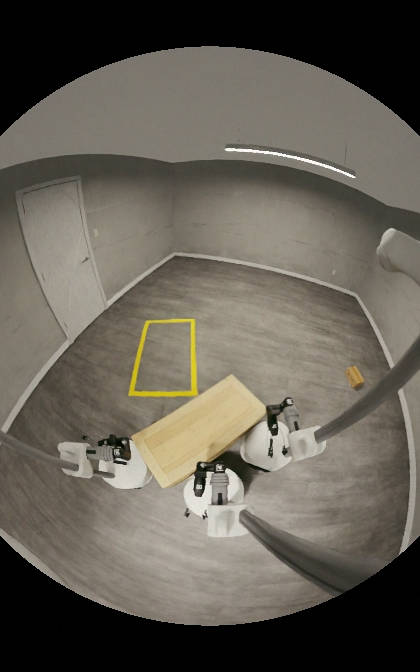

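Call:
{"fn": "execute_actions", "kwargs": {"actions": [{"r1":{"base":{"strafe_m":-0.07}},"r2":{"base":{"translate_m":-0.105}},"r3":{"base":{"translate_m":-0.098}}}], "cameras": []}}

Call:
{"fn": "execute_actions", "kwargs": {"actions": [{"r1":{"base":{"translate_m":0.033},"pace":"slow"},"r2":{"base":{"strafe_m":0.13}},"r3":{"base":{"strafe_m":0.13}}}], "cameras": []}}

Call:
{"fn": "execute_actions", "kwargs": {"actions": [{"r2":{"base":{"translate_m":0.015},"pace":"slow"},"r3":{"base":{"translate_m":0.015},"pace":"slow"}}], "cameras": []}}

Scene clock: 54.70 s.
r1.base_odometry: x=+0.992 y=+1.714 heading=-0.463 (m, m, rad; r1's odometry frame)
r1.turned_by_wheels: +0.000 (rad since the last result)
r1.turned_by_imu: -0.002 (rad since the last result)
r1.base_tilt: forward=-0.2 right=+0.6 (deg)
r1.lidar_m: 0.25 0.25 0.25 2.35 1.76 1.68 1.77 2.52 4.48 2.56 0.55 0.29
r1.base_status: done
r1.joint_positions: lift_m=+0.350 arm_m=-0.001 wrist_yaw_rad=+3.197 wrist_pitch_rad=+0.011 wrist_roll_rad=-0.002 gripper_m=+0.057
r1.joint_status: not commanded
r1.motor_effort: lift_m=+20(20) arm_m=-1(1) wrist_yaw_rad=+0(0) wrist_pitch_rad=-10(9) wrist_roll_rad=+0(0) gripper_m=-2(3) wheel_0=+0(9) wheel_1=+1(7) wheel_2=+0(7) (%)
r1.hand_pose: x=-0.1233 y=+0.0714 z=+0.5248 quat_wxyz=(-0.027, -0.006, -0.001, +1.000) (m; r1's base frame)
r1.wrist_depth_mm: - 139 139 - 1808 1576 1464 / - - 138 - 1808 1576 1464 / - 108 137 - 1756 1576 1430 / - 123 146 - 1863 1576 1430 / 199 - - - 1756 1576 1430 / 214 - 199 1983 215 1576 1430 / 216 1229 1308 146 1255 1366 1366
r2.base_odometry: x=-0.907 y=-0.938 heading=+2.750 (m, m, rad; r2's odometry frame)
r2.turned_by_wheels: -0.001 (rad since the last result)
r2.turned_by_imu: +0.000 (rad since the last result)
r2.base_tilt: forward=-0.4 right=+0.4 (deg)
r2.lidar_m: 0.30 0.27 0.27 0.46 2.82 4.50 2.24 2.70 2.36 2.35 0.33 0.34
r2.base_status: done
r2.joint_positions: lift_m=+0.350 arm_m=+0.002 wrist_yaw_rad=+3.055 wrist_pitch_rad=+0.014 wrist_roll_rad=-0.014 gripper_m=+0.057
r2.joint_status: not commanded
r2.motor_effort: lift_m=+22(22) arm_m=+0(0) wrist_yaw_rad=+0(0) wrist_pitch_rad=-8(8) wrist_roll_rad=+2(2) gripper_m=-4(3) wheel_0=-3(13) wheel_1=-3(26) wheel_2=-1(16) (%)
r2.hand_pose: x=-0.1073 y=+0.1120 z=+0.5239 quat_wxyz=(+0.043, -0.007, -0.007, +0.999) (m; r2's base frame)
r2.wrist_depth_mm: - 140 - - - - - / - 133 - - - - - / 107 140 226 - - - - / 133 146 - - - - - / - - - - - - - / 1756 1921 193 1983 190 1983 1983 / 1255 1160 1336 123 1430 1255 1336
r3.base_odometry: x=+0.588 y=+0.780 heading=-1.866 (m, m, rad; r3's odometry frame)
r3.turned_by_wheels: +0.000 (rad since the last result)
r3.turned_by_imu: -0.001 (rad since the last result)
r3.base_tilt: forward=-1.0 right=+0.5 (deg)
r3.lidar_m: 0.29 0.28 0.27 0.38 0.33 0.34 2.61 2.30 2.06 2.09 2.58 3.79
r3.base_status: done
r3.joint_positions: lift_m=+0.350 arm_m=-0.001 wrist_yaw_rad=+3.104 wrist_pitch_rad=+0.001 wrist_roll_rad=-0.006 gripper_m=+0.057
r3.joint_status: not commanded
r3.motor_effort: lift_m=+24(24) arm_m=+0(0) wrist_yaw_rad=-1(1) wrist_pitch_rad=-4(5) wrist_roll_rad=-1(0) gripper_m=-4(3) wheel_0=-1(8) wheel_1=-3(12) wheel_2=+1(12) (%)
r3.hand_pose: x=-0.1154 y=+0.0981 z=+0.5275 quat_wxyz=(+0.019, -0.001, -0.003, +1.000) (m; r3's base frame)
r3.wrist_depth_mm: - 141 - - - - - / - 132 - - - - - / - 128 194 - - 539 - / 114 139 252 - - 488 452 / - - - - - 564 - / 1863 - 211 - - 1983 - / 1308 1229 1366 1430 1366 1336 1576
pictures: none
No camera images: the call's "cameras" was empty. Leave "cameras" out to get every camera's image.

Scene clock: 56.33 s.
r1.base_odometry: x=+1.021 y=+1.699 heading=-0.463 (m, m, rad; r1's odometry frame)
r1.turned_by_wheels: +0.000 (rad since the last result)
r1.turned_by_imu: -0.001 (rad since the last result)
r1.base_tilt: forward=-0.4 right=+0.5 (deg)
r1.lidar_m: 0.25 0.25 0.25 2.38 1.79 1.72 1.82 2.56 4.49 2.54 0.33 0.26
r1.base_status: done
r1.joint_positions: lift_m=+0.350 arm_m=-0.001 wrist_yaw_rad=+3.197 wrist_pitch_rad=+0.011 wrist_roll_rad=-0.002 gripper_m=+0.057
r1.joint_status: not commanded
r1.motor_effort: lift_m=+20(20) arm_m=-1(1) wrist_yaw_rad=+0(1) wrist_pitch_rad=-9(9) wrist_roll_rad=+0(0) gripper_m=-3(4) wheel_0=+4(8) wheel_1=+4(2) wheel_2=-6(6) (%)
r1.hand_pose: x=-0.1233 y=+0.0714 z=+0.5248 quat_wxyz=(-0.027, -0.006, -0.001, +1.000) (m; r1's base frame)
r1.wrist_depth_mm: - 139 139 - 1863 1618 1464 / - - 138 - 1808 1661 1464 / - 108 137 - 1863 1618 1464 / - 123 146 - 1863 1576 1464 / 199 - - - 1808 1618 1430 / 215 - 199 - 216 1576 1430 / 215 1229 1308 146 1255 1397 1366
r2.base_odometry: x=-0.956 y=-1.058 heading=+2.750 (m, m, rad; r2's odometry frame)
r2.turned_by_wheels: +0.000 (rad since the last result)
r2.turned_by_imu: +0.001 (rad since the last result)
r2.base_tilt: forward=-0.2 right=+0.5 (deg)
r2.lidar_m: 0.25 0.25 0.25 0.31 2.71 4.47 2.27 2.82 2.48 2.48 0.32 0.35
r2.base_status: done
r2.joint_positions: lift_m=+0.350 arm_m=+0.002 wrist_yaw_rad=+3.055 wrist_pitch_rad=+0.014 wrist_roll_rad=-0.014 gripper_m=+0.057
r2.joint_status: not commanded
r2.motor_effort: lift_m=+22(22) arm_m=+0(0) wrist_yaw_rad=+1(1) wrist_pitch_rad=-9(9) wrist_roll_rad=+1(0) gripper_m=-3(1) wheel_0=-8(12) wheel_1=+14(11) wheel_2=-6(7) (%)
r2.hand_pose: x=-0.1073 y=+0.1120 z=+0.5239 quat_wxyz=(+0.043, -0.007, -0.007, +0.999) (m; r2's base frame)
r2.wrist_depth_mm: - 140 - - - - - / - 133 - - - - - / 108 140 226 - - - - / 133 147 - - - - - / - - - - - - - / 1808 1808 193 1983 190 - - / 1205 1182 1336 123 1397 1255 1336
r3.base_odometry: x=+0.712 y=+0.742 heading=-1.867 (m, m, rad; r3's odometry frame)
r3.turned_by_wheels: +0.000 (rad since the last result)
r3.turned_by_imu: +0.000 (rad since the last result)
r3.base_tilt: forward=-1.0 right=+0.5 (deg)
r3.lidar_m: 0.25 0.25 0.25 0.26 0.35 0.39 2.60 2.43 2.19 2.22 2.71 3.82
r3.base_status: done
r3.joint_positions: lift_m=+0.350 arm_m=-0.001 wrist_yaw_rad=+3.104 wrist_pitch_rad=+0.001 wrist_roll_rad=-0.006 gripper_m=+0.057
r3.joint_status: not commanded
r3.motor_effort: lift_m=+24(24) arm_m=+0(0) wrist_yaw_rad=+2(1) wrist_pitch_rad=-6(6) wrist_roll_rad=-1(2) gripper_m=-2(3) wheel_0=-1(9) wheel_1=-1(9) wheel_2=+0(0) (%)
r3.hand_pose: x=-0.1154 y=+0.0981 z=+0.5275 quat_wxyz=(+0.019, -0.001, -0.003, +1.000) (m; r3's base frame)
r3.wrist_depth_mm: - 142 - - - - - / - 132 - - - - - / - 128 193 - - 535 - / 114 139 251 - - 488 452 / - - - - - 559 - / 1921 - 211 - - 1983 - / 1308 1255 1397 1397 1336 1336 1537
pictures: none
No camera images: the call's "cameras" was empty. Leave "cameras" out to get every camera's image.

Scene clock: 57.40 s.
r1.base_odometry: x=+1.021 y=+1.699 heading=-0.463 (m, m, rad; r1's odometry frame)
r1.turned_by_wheels: +0.000 (rad since the last result)
r1.turned_by_imu: +0.000 (rad since the last result)
r1.base_tilt: forward=-0.3 right=+0.6 (deg)
r1.lidar_m: 0.25 0.25 0.25 2.37 1.79 1.72 1.81 2.59 4.50 2.53 0.32 0.27
r1.base_status: not commanded
r1.joint_positions: lift_m=+0.350 arm_m=-0.001 wrist_yaw_rad=+3.197 wrist_pitch_rad=+0.011 wrist_roll_rad=-0.002 gripper_m=+0.057
r1.joint_status: not commanded
r1.motor_effort: lift_m=+20(20) arm_m=-2(2) wrist_yaw_rad=-1(0) wrist_pitch_rad=-10(7) wrist_roll_rad=+0(0) gripper_m=-4(3) wheel_0=+3(4) wheel_1=+2(4) wheel_2=-3(6) (%)
r1.hand_pose: x=-0.1233 y=+0.0714 z=+0.5248 quat_wxyz=(-0.027, -0.006, -0.001, +1.000) (m; r1's base frame)
r1.wrist_depth_mm: - 139 139 - 1863 1661 1464 / - - 138 - 1863 1618 1464 / - 108 137 - 1863 1661 1464 / - 123 146 - 1863 1618 1464 / 199 - - - 1808 1576 1464 / 214 - 200 - 214 1618 1430 / 215 1229 1308 146 1281 1366 1366
r2.base_odometry: x=-0.969 y=-1.052 heading=+2.752 (m, m, rad; r2's odometry frame)
r2.turned_by_wheels: +0.001 (rad since the last result)
r2.turned_by_imu: +0.002 (rad since the last result)
r2.base_tilt: forward=-0.5 right=+0.4 (deg)
r2.lidar_m: 0.25 0.25 0.27 0.30 2.72 4.48 2.28 2.79 2.49 2.50 0.32 0.33
r2.base_status: done
r2.joint_positions: lift_m=+0.350 arm_m=+0.002 wrist_yaw_rad=+3.055 wrist_pitch_rad=+0.014 wrist_roll_rad=-0.014 gripper_m=+0.057
r2.joint_status: not commanded
r2.motor_effort: lift_m=+22(22) arm_m=+0(0) wrist_yaw_rad=-2(1) wrist_pitch_rad=-9(8) wrist_roll_rad=+0(2) gripper_m=-3(3) wheel_0=+11(17) wheel_1=+21(30) wheel_2=-13(30) (%)
r2.hand_pose: x=-0.1073 y=+0.1120 z=+0.5239 quat_wxyz=(+0.043, -0.007, -0.007, +0.999) (m; r2's base frame)
r2.wrist_depth_mm: - 140 - - - - - / - 133 - - - - - / 108 140 225 - - - - / 133 146 - - - - - / - - - - - - - / 1756 1863 193 1983 190 - - / 1255 1205 1336 123 1397 1255 1366
r3.base_odometry: x=+0.708 y=+0.729 heading=-1.865 (m, m, rad; r3's odometry frame)
r3.turned_by_wheels: +0.002 (rad since the last result)
r3.turned_by_imu: +0.002 (rad since the last result)
r3.base_tilt: forward=-0.9 right=+0.5 (deg)
r3.lidar_m: 0.25 0.25 0.25 0.26 0.32 0.37 2.62 2.43 2.21 2.24 2.73 3.81
r3.base_status: done
r3.joint_positions: lift_m=+0.350 arm_m=-0.001 wrist_yaw_rad=+3.104 wrist_pitch_rad=+0.001 wrist_roll_rad=-0.006 gripper_m=+0.057
r3.joint_status: not commanded
r3.motor_effort: lift_m=+24(24) arm_m=+0(0) wrist_yaw_rad=-1(2) wrist_pitch_rad=-6(6) wrist_roll_rad=+0(2) gripper_m=-5(5) wheel_0=+16(17) wheel_1=+26(26) wheel_2=-17(19) (%)
r3.hand_pose: x=-0.1154 y=+0.0981 z=+0.5275 quat_wxyz=(+0.019, -0.001, -0.003, +1.000) (m; r3's base frame)
r3.wrist_depth_mm: - 141 - - - - - / - 132 - - - - - / - 128 193 - - 535 - / 114 139 251 - - 484 452 / - - - - - 521 - / 1921 - 210 - - 1921 - / 1308 1255 1366 1430 1336 1366 1618
pictures: none
No camera images: the call's "cameras" was empty. Leave "cameras" out to get every camera's image.


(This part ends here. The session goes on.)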